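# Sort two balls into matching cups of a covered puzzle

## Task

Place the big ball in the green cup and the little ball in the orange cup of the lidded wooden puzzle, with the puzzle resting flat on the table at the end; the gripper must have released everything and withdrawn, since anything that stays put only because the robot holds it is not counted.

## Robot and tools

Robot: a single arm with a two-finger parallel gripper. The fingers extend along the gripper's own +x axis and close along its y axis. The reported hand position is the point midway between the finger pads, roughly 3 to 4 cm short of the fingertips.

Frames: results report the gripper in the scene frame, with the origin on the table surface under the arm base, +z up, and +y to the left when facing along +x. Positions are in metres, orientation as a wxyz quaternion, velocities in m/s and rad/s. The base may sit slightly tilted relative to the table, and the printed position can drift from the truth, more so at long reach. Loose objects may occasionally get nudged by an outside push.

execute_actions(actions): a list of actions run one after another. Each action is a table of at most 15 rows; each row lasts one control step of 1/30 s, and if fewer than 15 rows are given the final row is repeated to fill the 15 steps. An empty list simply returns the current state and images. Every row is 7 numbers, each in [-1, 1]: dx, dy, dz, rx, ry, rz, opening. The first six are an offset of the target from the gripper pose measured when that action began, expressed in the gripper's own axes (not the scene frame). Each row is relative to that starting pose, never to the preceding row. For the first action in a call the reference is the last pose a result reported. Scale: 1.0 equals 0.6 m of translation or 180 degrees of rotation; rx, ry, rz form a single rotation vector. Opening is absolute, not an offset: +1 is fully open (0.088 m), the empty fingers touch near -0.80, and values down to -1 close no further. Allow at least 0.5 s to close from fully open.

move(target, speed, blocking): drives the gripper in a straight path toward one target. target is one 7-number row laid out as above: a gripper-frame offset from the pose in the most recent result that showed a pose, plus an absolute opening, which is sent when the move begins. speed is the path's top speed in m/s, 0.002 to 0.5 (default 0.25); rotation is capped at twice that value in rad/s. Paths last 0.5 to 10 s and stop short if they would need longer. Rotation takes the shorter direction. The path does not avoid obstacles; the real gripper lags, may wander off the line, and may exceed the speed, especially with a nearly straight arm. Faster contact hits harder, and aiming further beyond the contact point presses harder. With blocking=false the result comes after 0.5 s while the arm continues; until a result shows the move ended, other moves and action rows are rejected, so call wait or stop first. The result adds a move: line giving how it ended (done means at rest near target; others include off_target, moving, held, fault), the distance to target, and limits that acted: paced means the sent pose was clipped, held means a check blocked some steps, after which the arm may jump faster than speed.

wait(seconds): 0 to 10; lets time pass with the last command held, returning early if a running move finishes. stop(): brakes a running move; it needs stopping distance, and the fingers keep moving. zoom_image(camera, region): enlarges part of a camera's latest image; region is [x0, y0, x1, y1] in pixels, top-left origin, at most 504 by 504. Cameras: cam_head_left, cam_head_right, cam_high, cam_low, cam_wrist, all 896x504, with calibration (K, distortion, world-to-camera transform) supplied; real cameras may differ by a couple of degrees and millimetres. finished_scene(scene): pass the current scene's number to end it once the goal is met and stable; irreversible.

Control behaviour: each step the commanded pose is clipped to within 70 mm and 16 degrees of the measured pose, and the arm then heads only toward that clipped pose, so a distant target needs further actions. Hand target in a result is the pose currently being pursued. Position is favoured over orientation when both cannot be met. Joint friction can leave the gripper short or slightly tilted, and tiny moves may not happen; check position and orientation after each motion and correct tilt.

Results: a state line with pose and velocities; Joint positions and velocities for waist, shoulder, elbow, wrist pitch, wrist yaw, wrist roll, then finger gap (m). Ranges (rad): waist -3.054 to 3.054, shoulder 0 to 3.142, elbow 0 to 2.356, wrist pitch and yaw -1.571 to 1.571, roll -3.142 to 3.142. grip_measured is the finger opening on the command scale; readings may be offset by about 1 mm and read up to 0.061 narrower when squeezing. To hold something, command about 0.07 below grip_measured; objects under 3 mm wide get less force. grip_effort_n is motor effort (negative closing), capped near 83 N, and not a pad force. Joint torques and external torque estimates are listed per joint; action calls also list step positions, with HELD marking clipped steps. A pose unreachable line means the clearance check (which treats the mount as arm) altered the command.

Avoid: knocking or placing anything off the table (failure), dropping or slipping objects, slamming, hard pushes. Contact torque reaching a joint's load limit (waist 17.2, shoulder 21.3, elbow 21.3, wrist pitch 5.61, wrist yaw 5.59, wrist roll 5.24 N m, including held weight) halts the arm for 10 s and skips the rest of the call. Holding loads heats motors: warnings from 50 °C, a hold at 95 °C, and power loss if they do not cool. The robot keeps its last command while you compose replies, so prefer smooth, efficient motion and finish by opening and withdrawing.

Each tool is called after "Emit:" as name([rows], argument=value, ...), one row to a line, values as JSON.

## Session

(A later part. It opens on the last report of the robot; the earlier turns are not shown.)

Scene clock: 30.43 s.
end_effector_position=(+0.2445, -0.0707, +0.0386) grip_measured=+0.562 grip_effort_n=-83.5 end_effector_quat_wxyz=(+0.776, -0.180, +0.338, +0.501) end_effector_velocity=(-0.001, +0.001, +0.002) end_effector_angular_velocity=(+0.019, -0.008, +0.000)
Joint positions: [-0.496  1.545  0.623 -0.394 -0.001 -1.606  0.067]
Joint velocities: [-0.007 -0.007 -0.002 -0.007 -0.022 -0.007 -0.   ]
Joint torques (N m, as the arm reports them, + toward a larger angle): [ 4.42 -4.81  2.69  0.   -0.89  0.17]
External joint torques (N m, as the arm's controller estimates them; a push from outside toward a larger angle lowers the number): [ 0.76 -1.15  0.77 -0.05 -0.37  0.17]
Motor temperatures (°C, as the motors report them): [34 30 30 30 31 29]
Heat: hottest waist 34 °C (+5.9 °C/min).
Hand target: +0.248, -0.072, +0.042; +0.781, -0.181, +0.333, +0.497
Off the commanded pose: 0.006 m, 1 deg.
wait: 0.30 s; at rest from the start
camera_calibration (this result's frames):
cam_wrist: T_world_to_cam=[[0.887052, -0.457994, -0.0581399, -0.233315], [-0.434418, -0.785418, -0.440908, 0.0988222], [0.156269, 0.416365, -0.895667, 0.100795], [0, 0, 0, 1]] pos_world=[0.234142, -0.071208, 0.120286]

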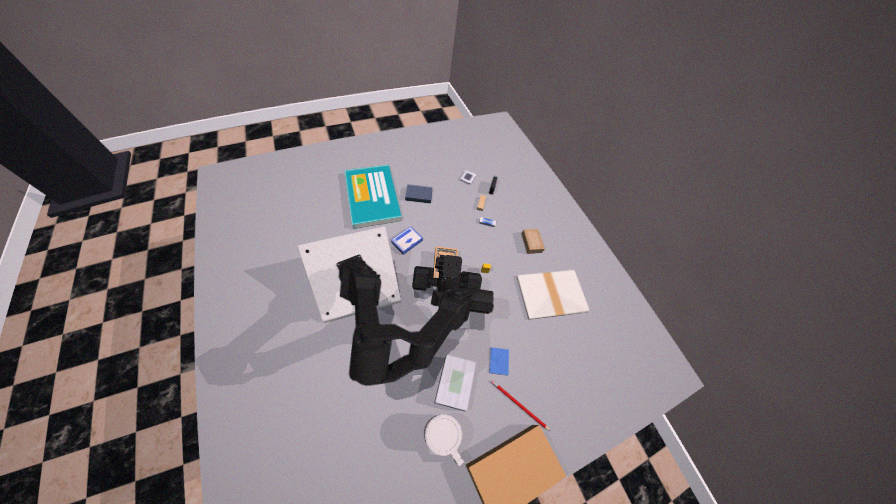

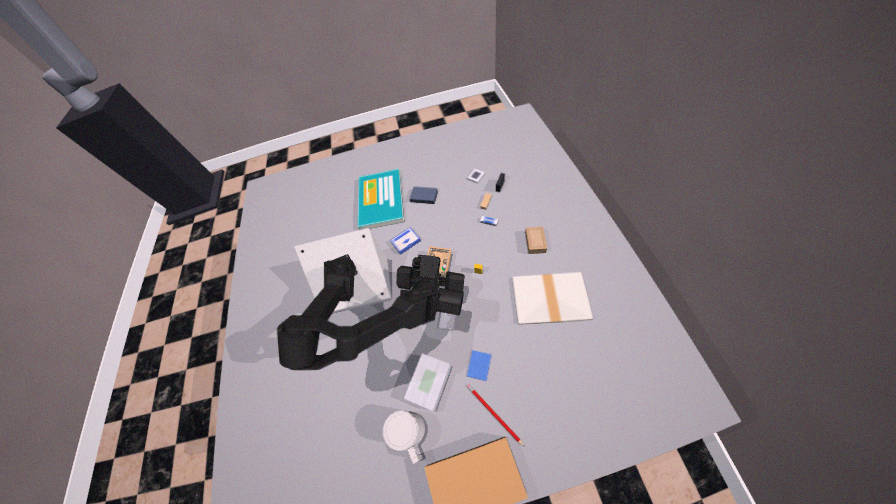

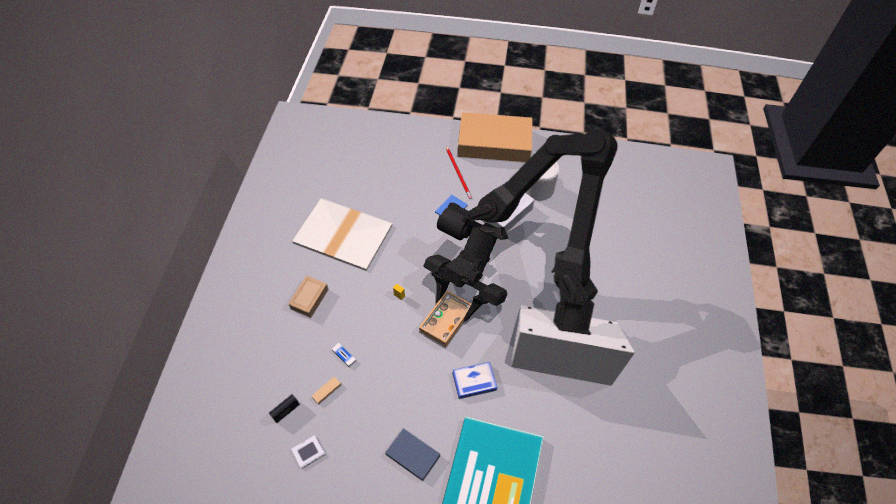

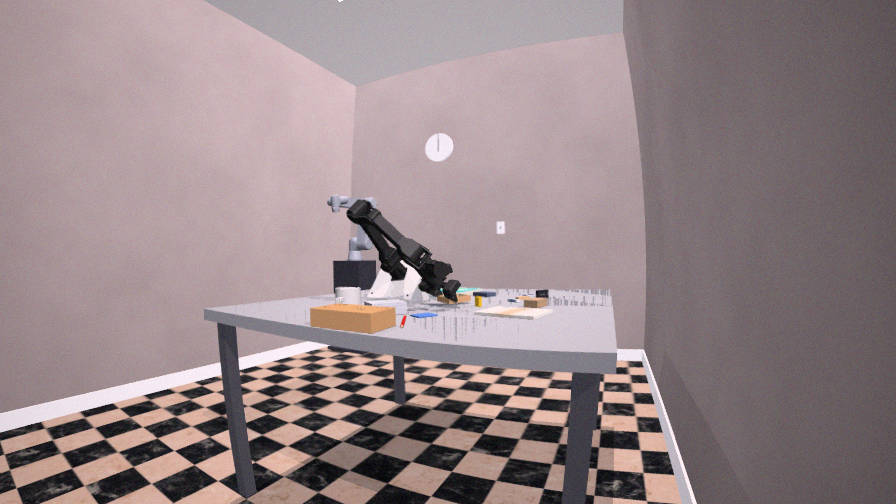

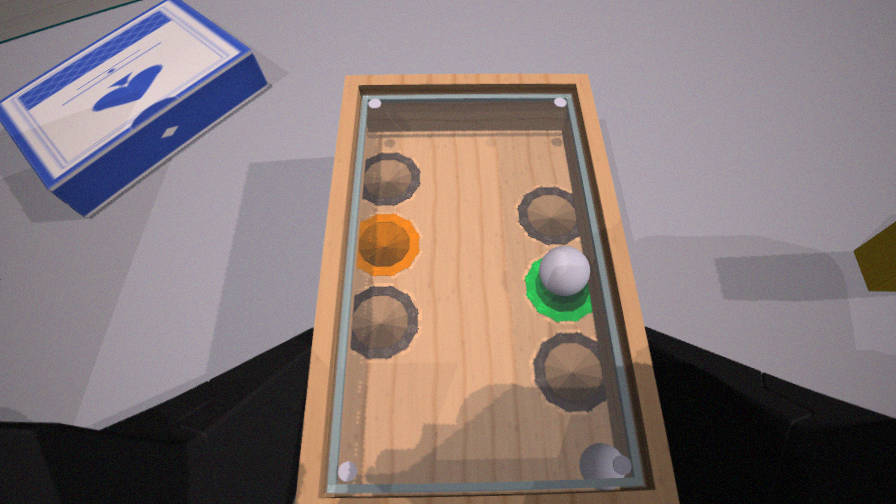

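Emit:
wait(seconds=0.5)

Scene clock: 31.17 s.
end_effector_position=(+0.2445, -0.0707, +0.0386) grip_measured=+0.562 grip_effort_n=-83.5 end_effector_quat_wxyz=(+0.776, -0.180, +0.338, +0.501) end_effector_velocity=(+0.001, -0.000, +0.000) end_effector_angular_velocity=(-0.002, -0.020, +0.008)
Joint positions: [-0.496  1.545  0.623 -0.394 -0.001 -1.606  0.067]
Joint velocities: [-0.002 -0.002 -0.002  0.007 -0.007 -0.022 -0.   ]
Joint torques (N m, as the arm reports them, + toward a larger angle): [ 4.41 -4.8   2.7   0.   -0.89  0.17]
External joint torques (N m, as the arm's controller estimates them; a push from outside toward a larger angle lowers the number): [ 0.74 -1.16  0.82 -0.04 -0.37  0.17]
Motor temperatures (°C, as the motors report them): [34 31 30 30 31 29]
Heat: hottest waist 34 °C (+5.8 °C/min).
Hand target: +0.248, -0.072, +0.042; +0.781, -0.181, +0.333, +0.497
Off the commanded pose: 0.006 m, 1 deg.
wait: 0.50 s; at rest from the start
camera_calibration (this result's frames):
cam_wrist: T_world_to_cam=[[0.887052, -0.457994, -0.0581399, -0.233315], [-0.434418, -0.785418, -0.440908, 0.0988222], [0.156269, 0.416365, -0.895667, 0.100795], [0, 0, 0, 1]] pos_world=[0.234142, -0.071208, 0.120286]

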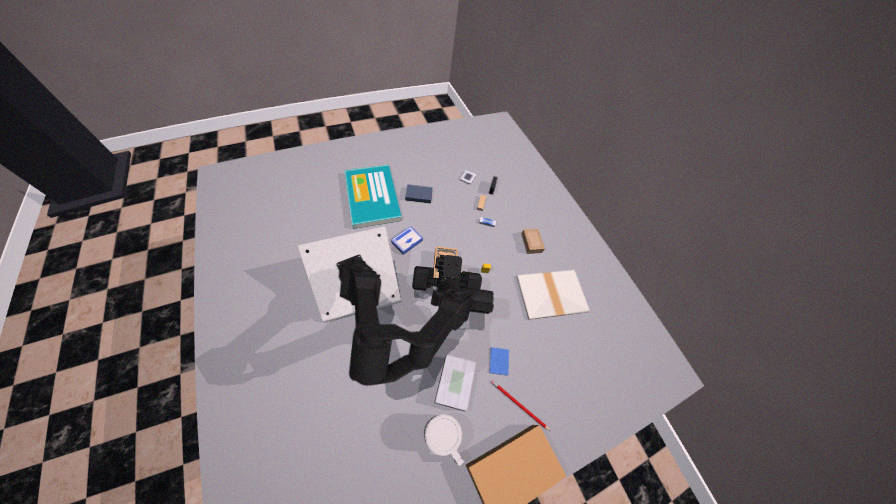

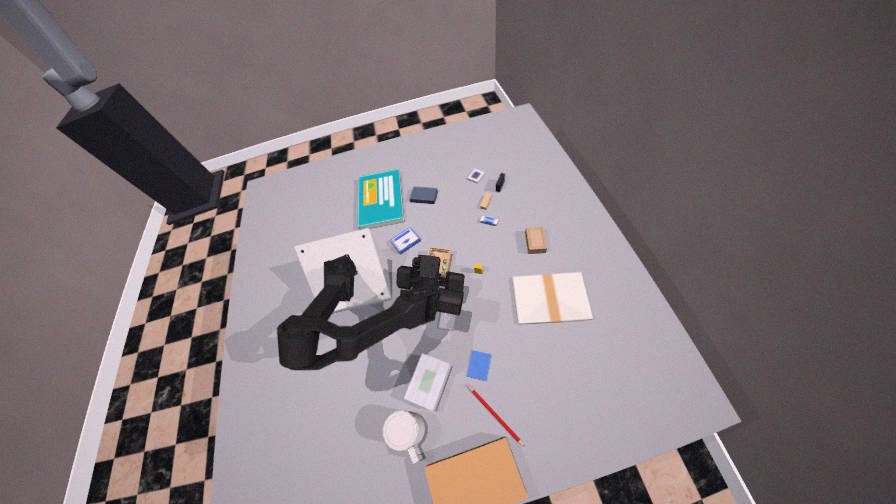

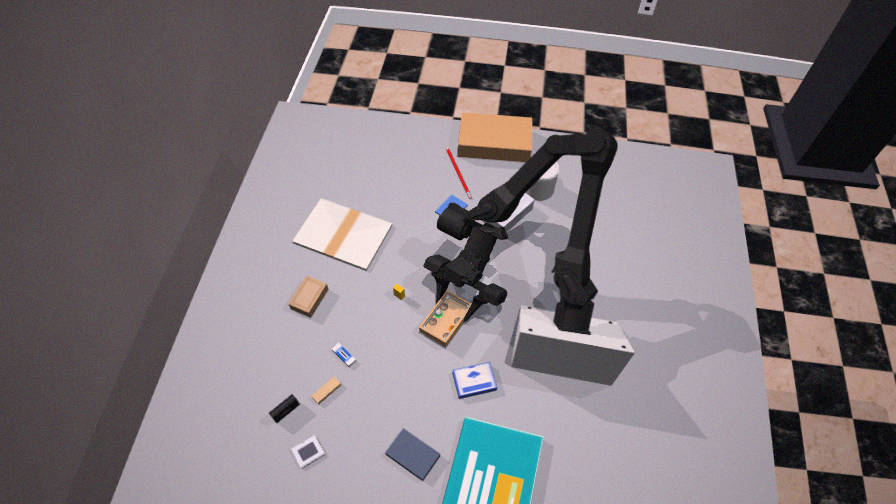

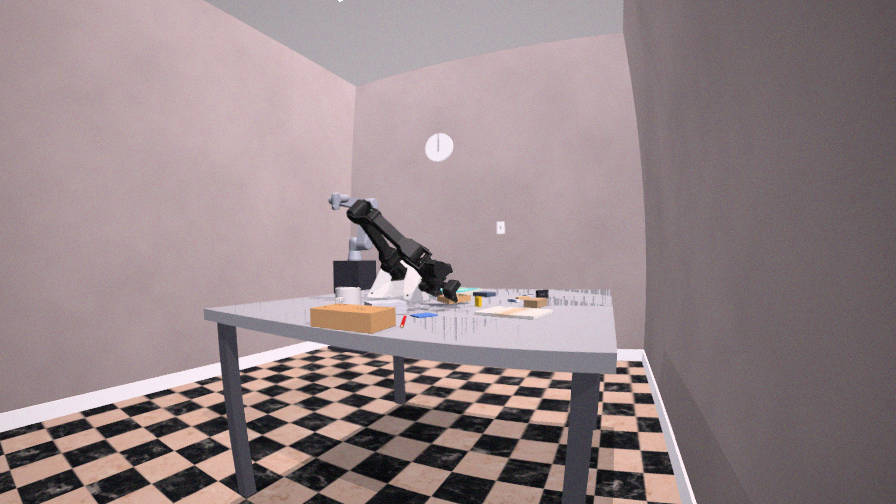

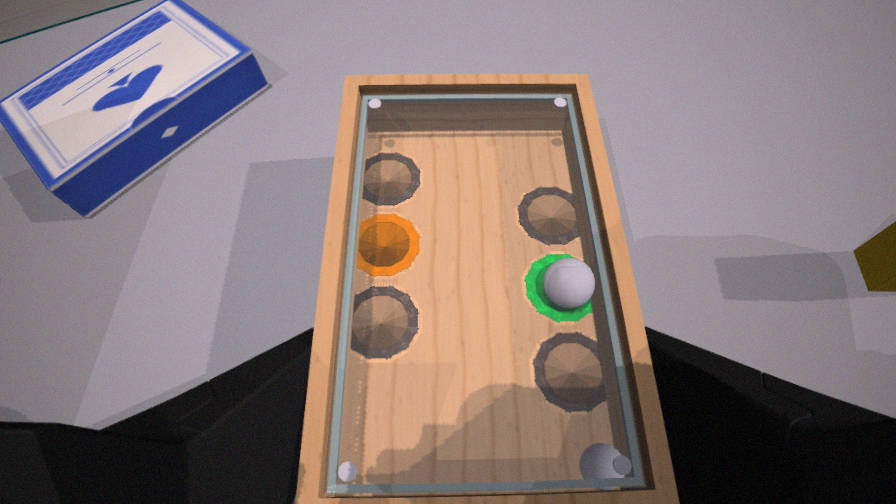

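Emit:
zoom_image(camera="cam_wrist", region=[320, 130, 680, 504])

Region (320, 130, 680, 504) of cam_wrist's 896x504 image, scaled by 1.348, with more detail than that image has; it fills the left 485 columns of this view, and the rest is white.

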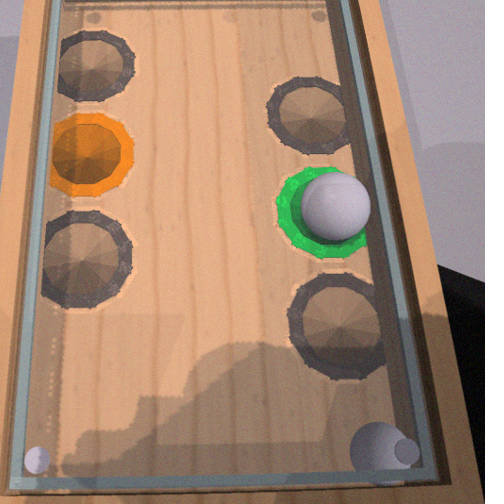

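Emit:
zoom_image(camera="cam_wrist", region=[335, 200, 445, 370])

Region (335, 200, 445, 370) of cam_wrist's 896x504 image, scaled by 2.965, with more detail than that image has; it fills the left 326 columns of this view, and the rest is white.

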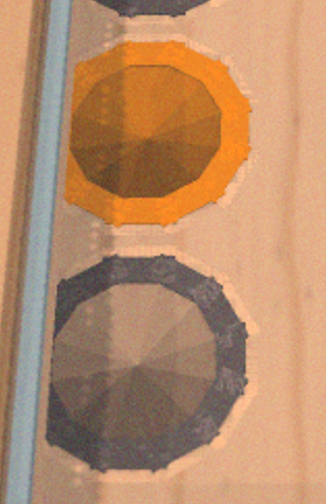

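Emit:
move(target=[0.035, 0.0167, 0.036, 0, -0.0085, 0, 0.49], speed=0.04)

Scene clock: 37.50 s.
end_effector_position=(+0.2492, -0.0433, +0.0388) grip_measured=+0.562 grip_effort_n=-83.5 end_effector_quat_wxyz=(+0.781, -0.176, +0.331, +0.499) end_effector_velocity=(-0.002, +0.001, -0.002) end_effector_angular_velocity=(-0.004, +0.011, -0.005)
Joint positions: [-0.426  1.602  0.567 -0.275 -0.001 -1.536  0.067]
Joint velocities: [-0.002  0.002 -0.007  0.007  0.007  0.007 -0.   ]
Joint torques (N m, as the arm reports them, + toward a larger angle): [ 4.52 -2.95  1.55  0.45 -0.89  0.16]
External joint torques (N m, as the arm's controller estimates them; a push from outside toward a larger angle lowers the number): [ 0.79  0.51 -0.22  0.33 -0.37  0.15]
Motor temperatures (°C, as the motors report them): [34 31 30 30 31 29]
Heat: hottest waist 34 °C (+4.8 °C/min).
Hand target: +0.249, -0.039, +0.040; +0.781, -0.173, +0.327, +0.503
Off the commanded pose: 0.004 m, 1 deg.
move: done
camera_calibration (this result's frames):
cam_wrist: T_world_to_cam=[[0.884204, -0.463857, -0.0549584, -0.224531], [-0.435376, -0.775804, -0.456701, 0.12368], [0.169207, 0.427744, -0.887921, 0.0857482], [0, 0, 0, 1]] pos_world=[0.237869, -0.0448769, 0.120283]

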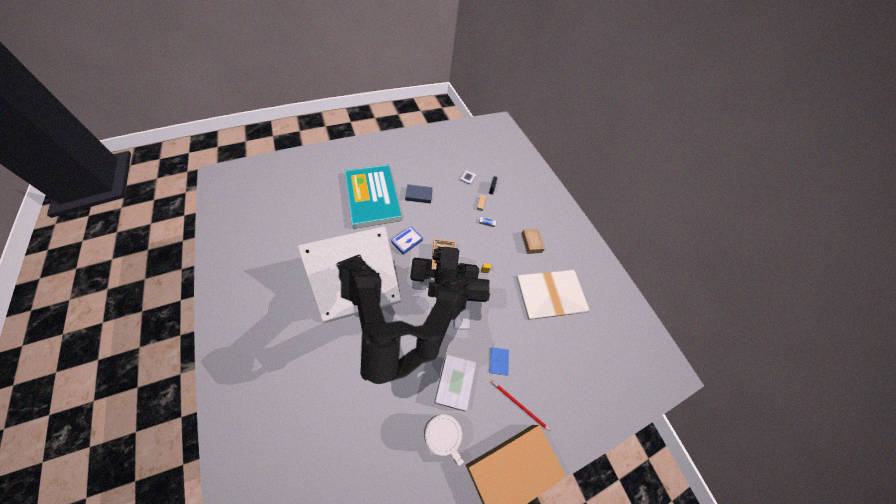

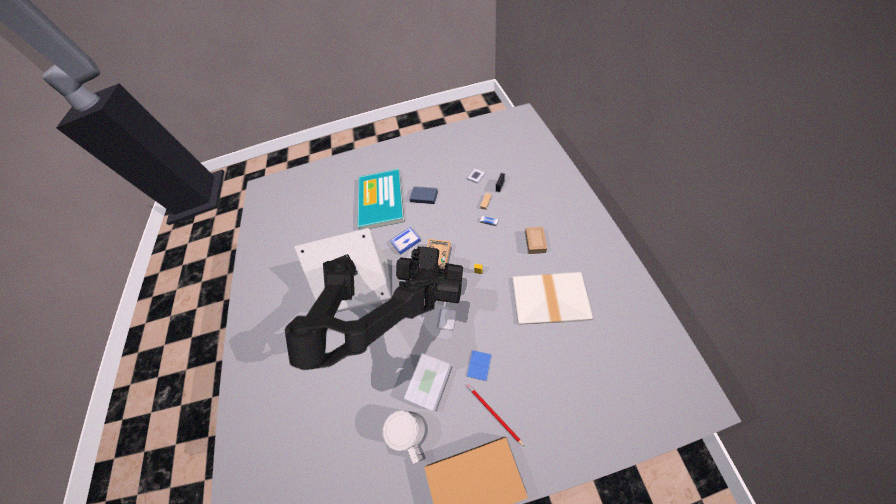

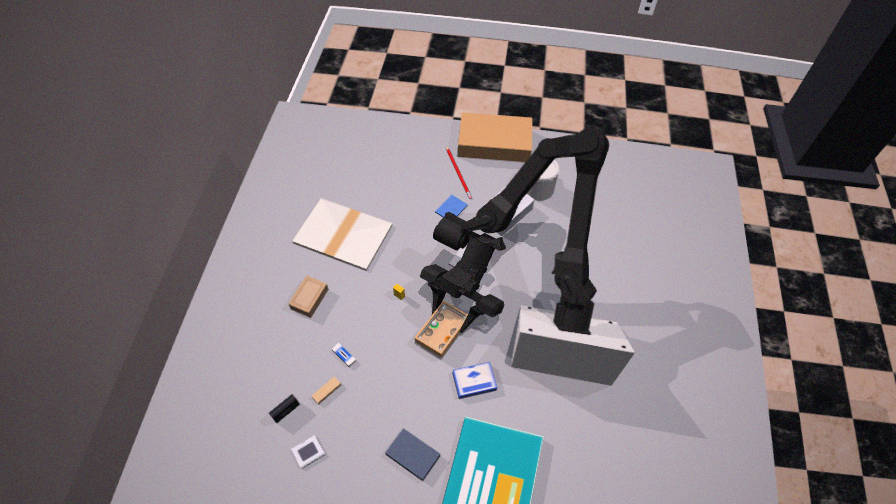

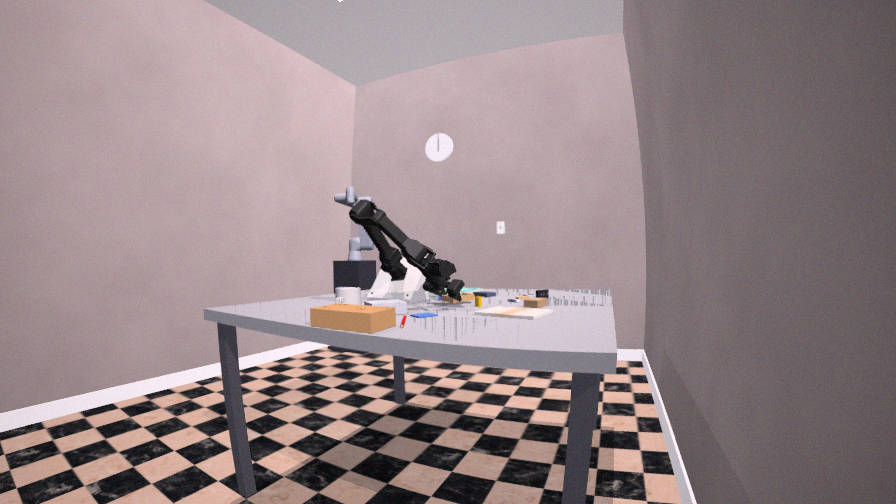

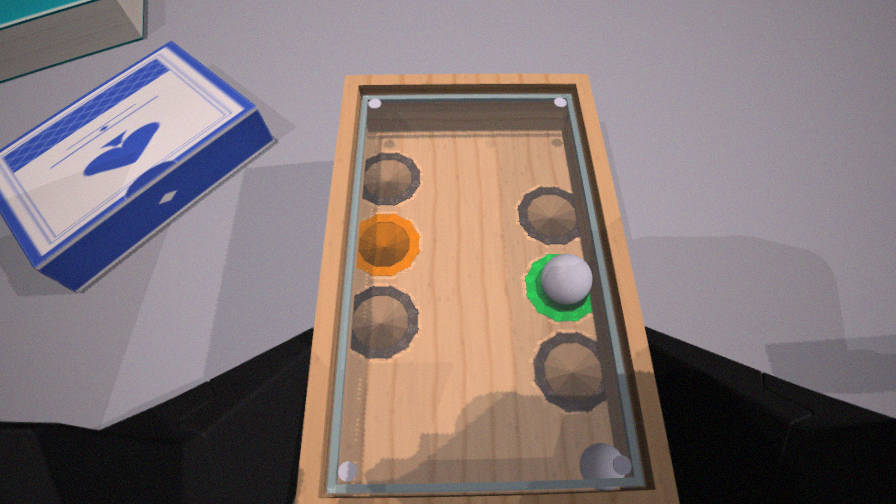

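Emit:
move(target=[0.0136, -0.0011, -0.0141, -0.0121, 0.0102, -0.0124, 0.49], speed=0.02)

Scene clock: 39.53 s.
end_effector_position=(+0.2508, -0.0445, +0.0292) grip_measured=+0.562 grip_effort_n=-83.5 end_effector_quat_wxyz=(+0.785, -0.202, +0.329, +0.485) end_effector_velocity=(-0.005, +0.004, -0.000) end_effector_angular_velocity=(+0.005, -0.005, +0.026)
Joint positions: [-0.439  1.614  0.533 -0.184  0.023 -1.583  0.067]
Joint velocities: [-0.002 -0.002 -0.012 -0.007 -0.007 -0.022 -0.   ]
Joint torques (N m, as the arm reports them, + toward a larger angle): [ 3.63 -2.71  1.32  0.63 -0.43 -0.22]
External joint torques (N m, as the arm's controller estimates them; a push from outside toward a larger angle lowers the number): [-0.13  0.71 -0.27  0.47  0.09 -0.22]
Motor temperatures (°C, as the motors report them): [34 31 30 30 31 29]
Heat: hottest waist 34 °C (+4.6 °C/min).
Hand target: +0.249, -0.043, +0.027; +0.782, -0.204, +0.330, +0.487
Off the commanded pose: 0.003 m, 1 deg.
move: done
camera_calibration (this result's frames):
cam_wrist: T_world_to_cam=[[0.881856, -0.471518, 0.000301425, -0.228383], [-0.424529, -0.794252, -0.434672, 0.114894], [0.205195, 0.38319, -0.900589, 0.0668458], [0, 0, 0, 1]] pos_world=[0.23646, -0.0420468, 0.11021]

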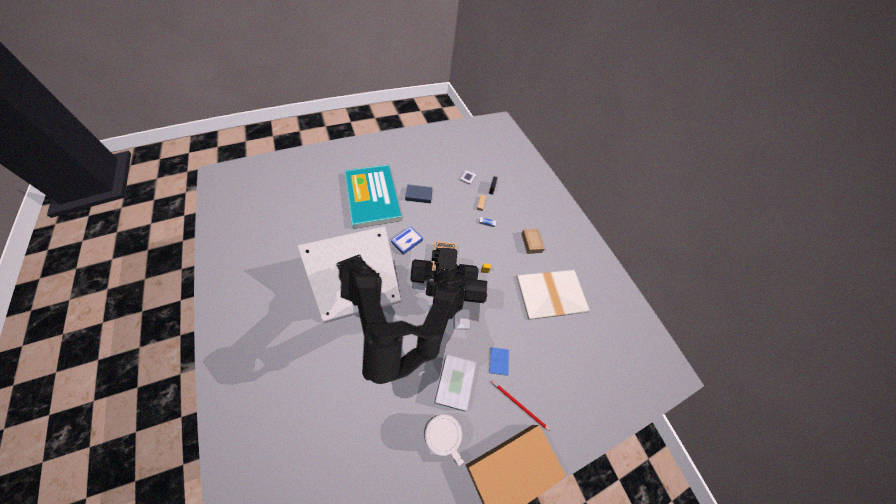

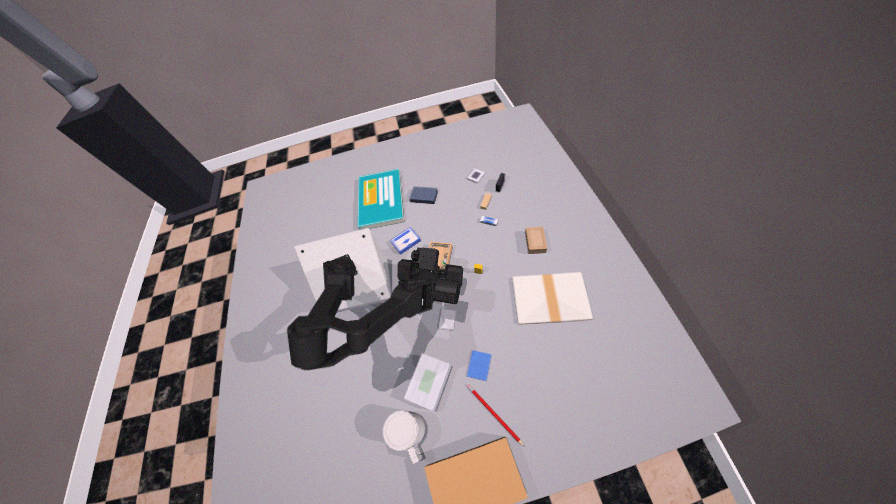

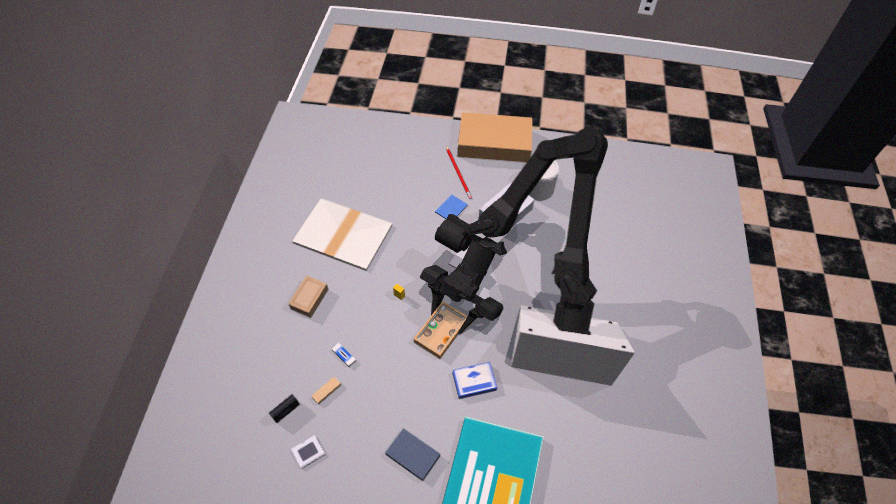

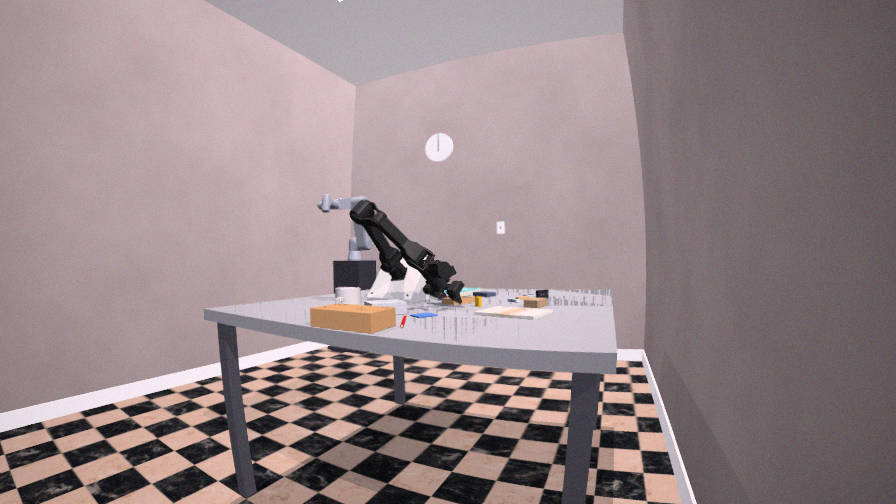

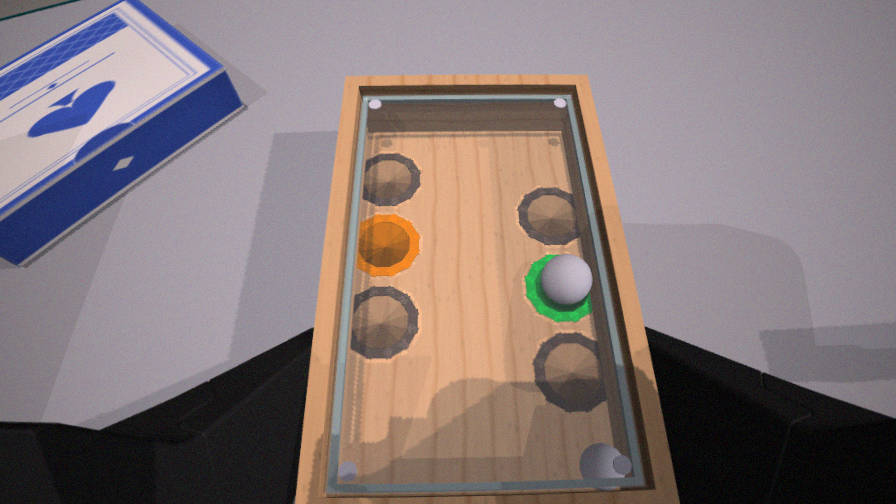

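Emit:
move(target=[-0.021, -0.0417, -0.0261, 0, 0, 0, 0.49], speed=0.08)

Scene clock: 40.83 s.
end_effector_position=(+0.2631, -0.0696, +0.0294) grip_measured=+0.562 grip_effort_n=-83.5 end_effector_quat_wxyz=(+0.784, -0.202, +0.325, +0.488) end_effector_velocity=(-0.002, +0.000, +0.002) end_effector_angular_velocity=(+0.030, +0.013, +0.004)
Joint positions: [-0.491  1.614  0.639 -0.294  0.    -1.637  0.067]
Joint velocities: [-0.007 -0.002  0.012 -0.037 -0.022  0.007 -0.   ]
Joint torques (N m, as the arm reports them, + toward a larger angle): [ 3.12 -3.63  2.69  0.25 -0.4  -0.17]
External joint torques (N m, as the arm's controller estimates them; a push from outside toward a larger angle lowers the number): [-0.85  0.21  0.94  0.16  0.13 -0.18]
Motor temperatures (°C, as the motors report them): [34 31 30 30 31 29]
Heat: hottest waist 34 °C (+4.4 °C/min).
Hand target: +0.264, -0.074, +0.027; +0.785, -0.202, +0.329, +0.485
Off the commanded pose: 0.005 m, 1 deg.
move: done
camera_calibration (this result's frames):
cam_wrist: T_world_to_cam=[[0.884643, -0.466268, -0.000289341, -0.251422], [-0.418563, -0.79386, -0.441125, 0.0989604], [0.205453, 0.390359, -0.897446, 0.0744742], [0, 0, 0, 1]] pos_world=[0.248539, -0.067741, 0.110418]

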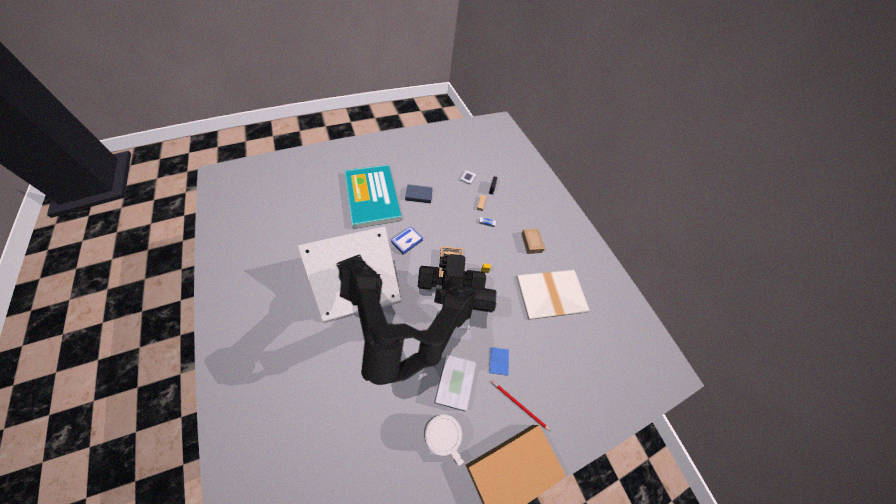

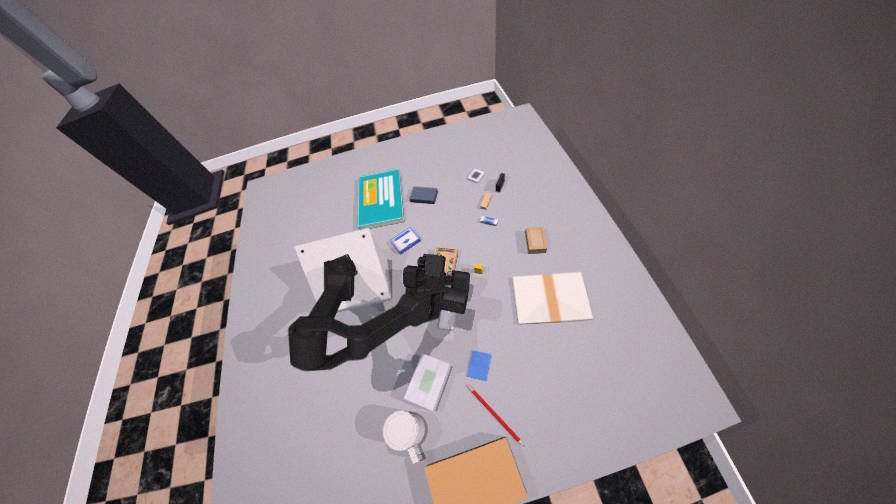

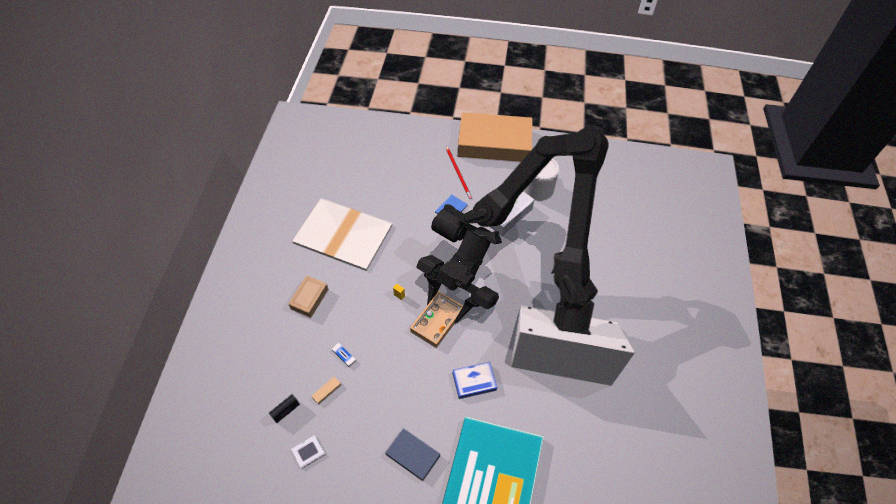

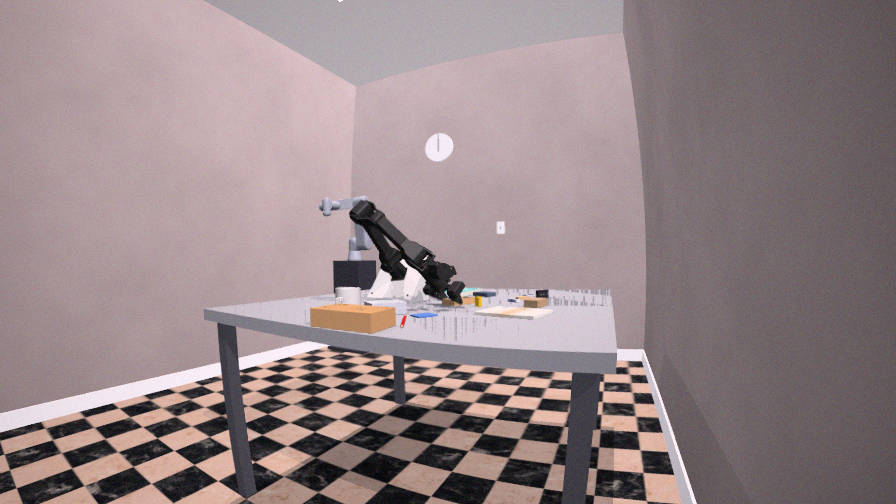

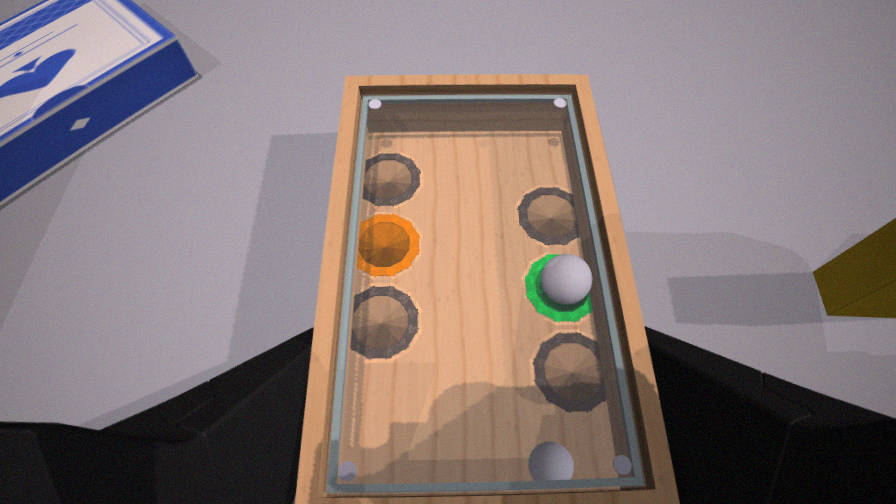

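Emit:
move(target=[0.0024, 0, -0.0023, 0, 0.006, 0, 0.49], speed=0.02)

Scene clock: 41.80 s.
end_effector_position=(+0.2635, -0.0698, +0.0295) grip_measured=+0.562 grip_effort_n=-83.5 end_effector_quat_wxyz=(+0.783, -0.204, +0.328, +0.487) end_effector_velocity=(-0.005, +0.003, -0.001) end_effector_angular_velocity=(+0.001, +0.013, +0.026)
Joint positions: [-0.486  1.614  0.639 -0.292  0.009 -1.633  0.067]
Joint velocities: [ 0.002  0.002 -0.002 -0.022  0.007 -0.007 -0.   ]
Joint torques (N m, as the arm reports them, + toward a larger angle): [ 4.21 -3.27  1.78  0.71 -0.15  0.07]
External joint torques (N m, as the arm's controller estimates them; a push from outside toward a larger angle lowers the number): [ 0.25  0.55 -0.01  0.61  0.36  0.07]
Motor temperatures (°C, as the motors report them): [34 31 30 30 31 29]
Heat: hottest waist 34 °C (+4.3 °C/min).
Hand target: +0.263, -0.070, +0.028; +0.781, -0.206, +0.333, +0.486
Off the commanded pose: 0.002 m, 1 deg.
move: done
camera_calibration (this result's frames):
cam_wrist: T_world_to_cam=[[0.884478, -0.466579, 0.00157838, -0.251959], [-0.419704, -0.797088, -0.434165, 0.0988214], [0.203831, 0.383347, -0.900832, 0.0745559], [0, 0, 0, 1]] pos_world=[0.249131, -0.0673703, 0.110465]

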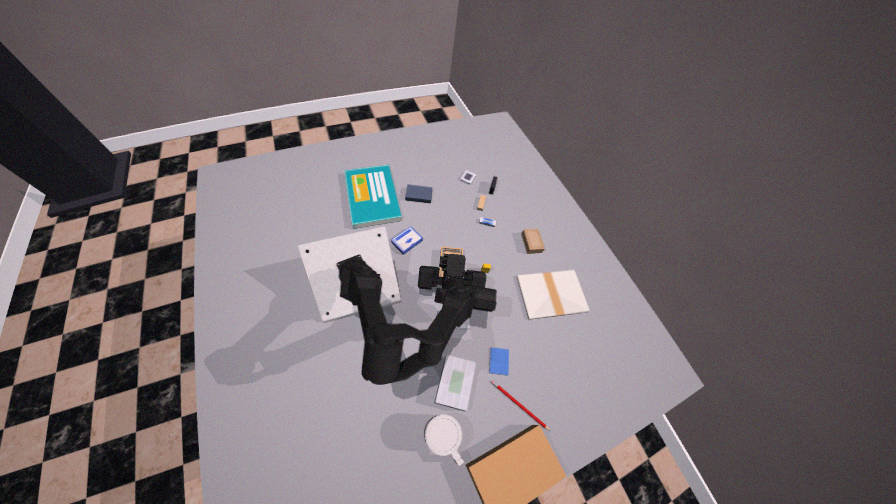

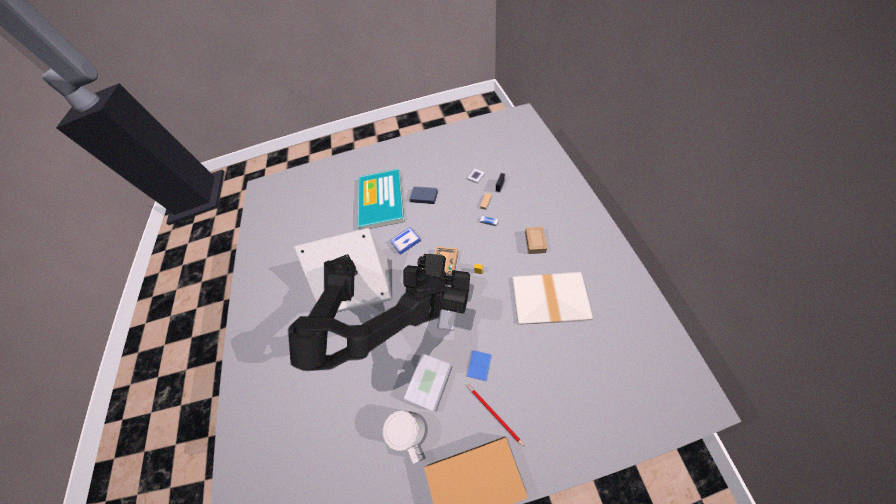

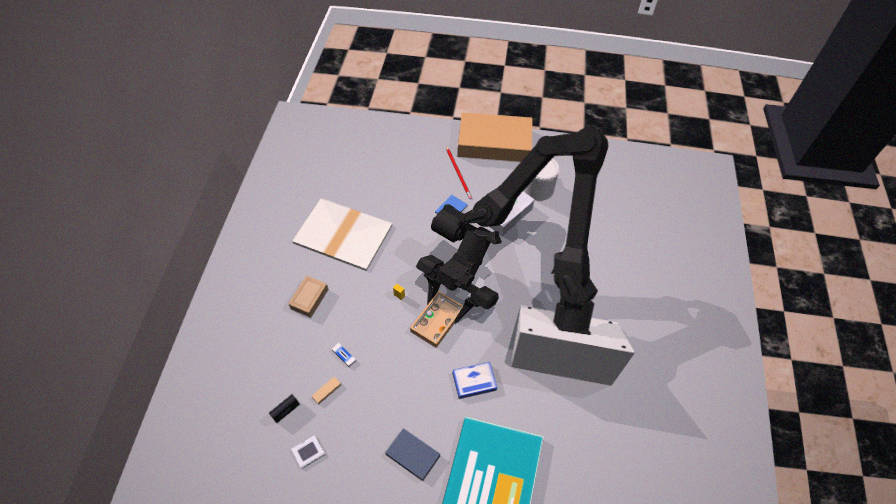

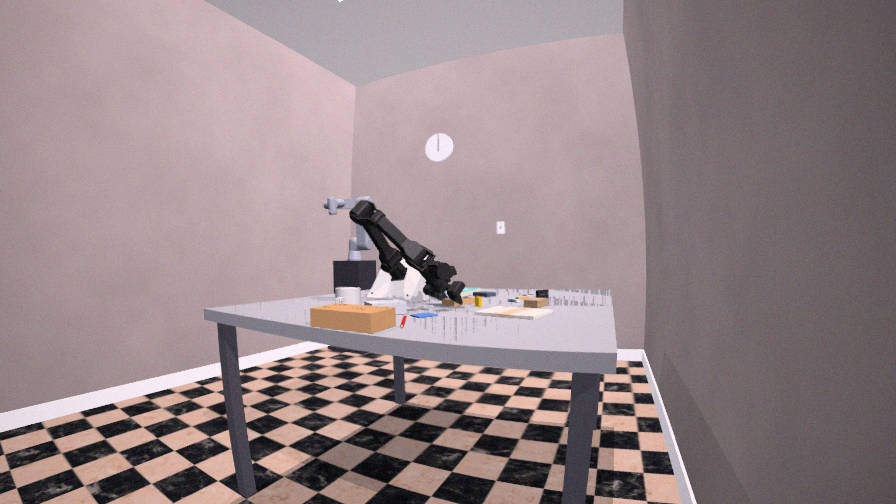

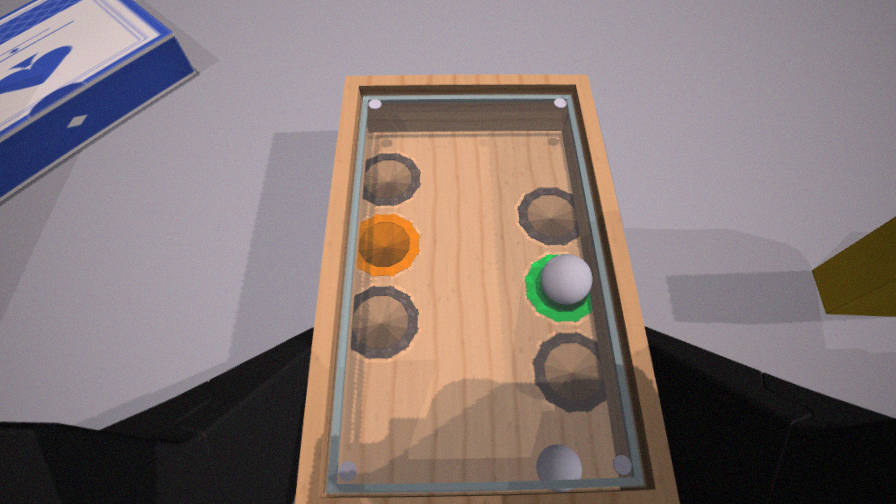

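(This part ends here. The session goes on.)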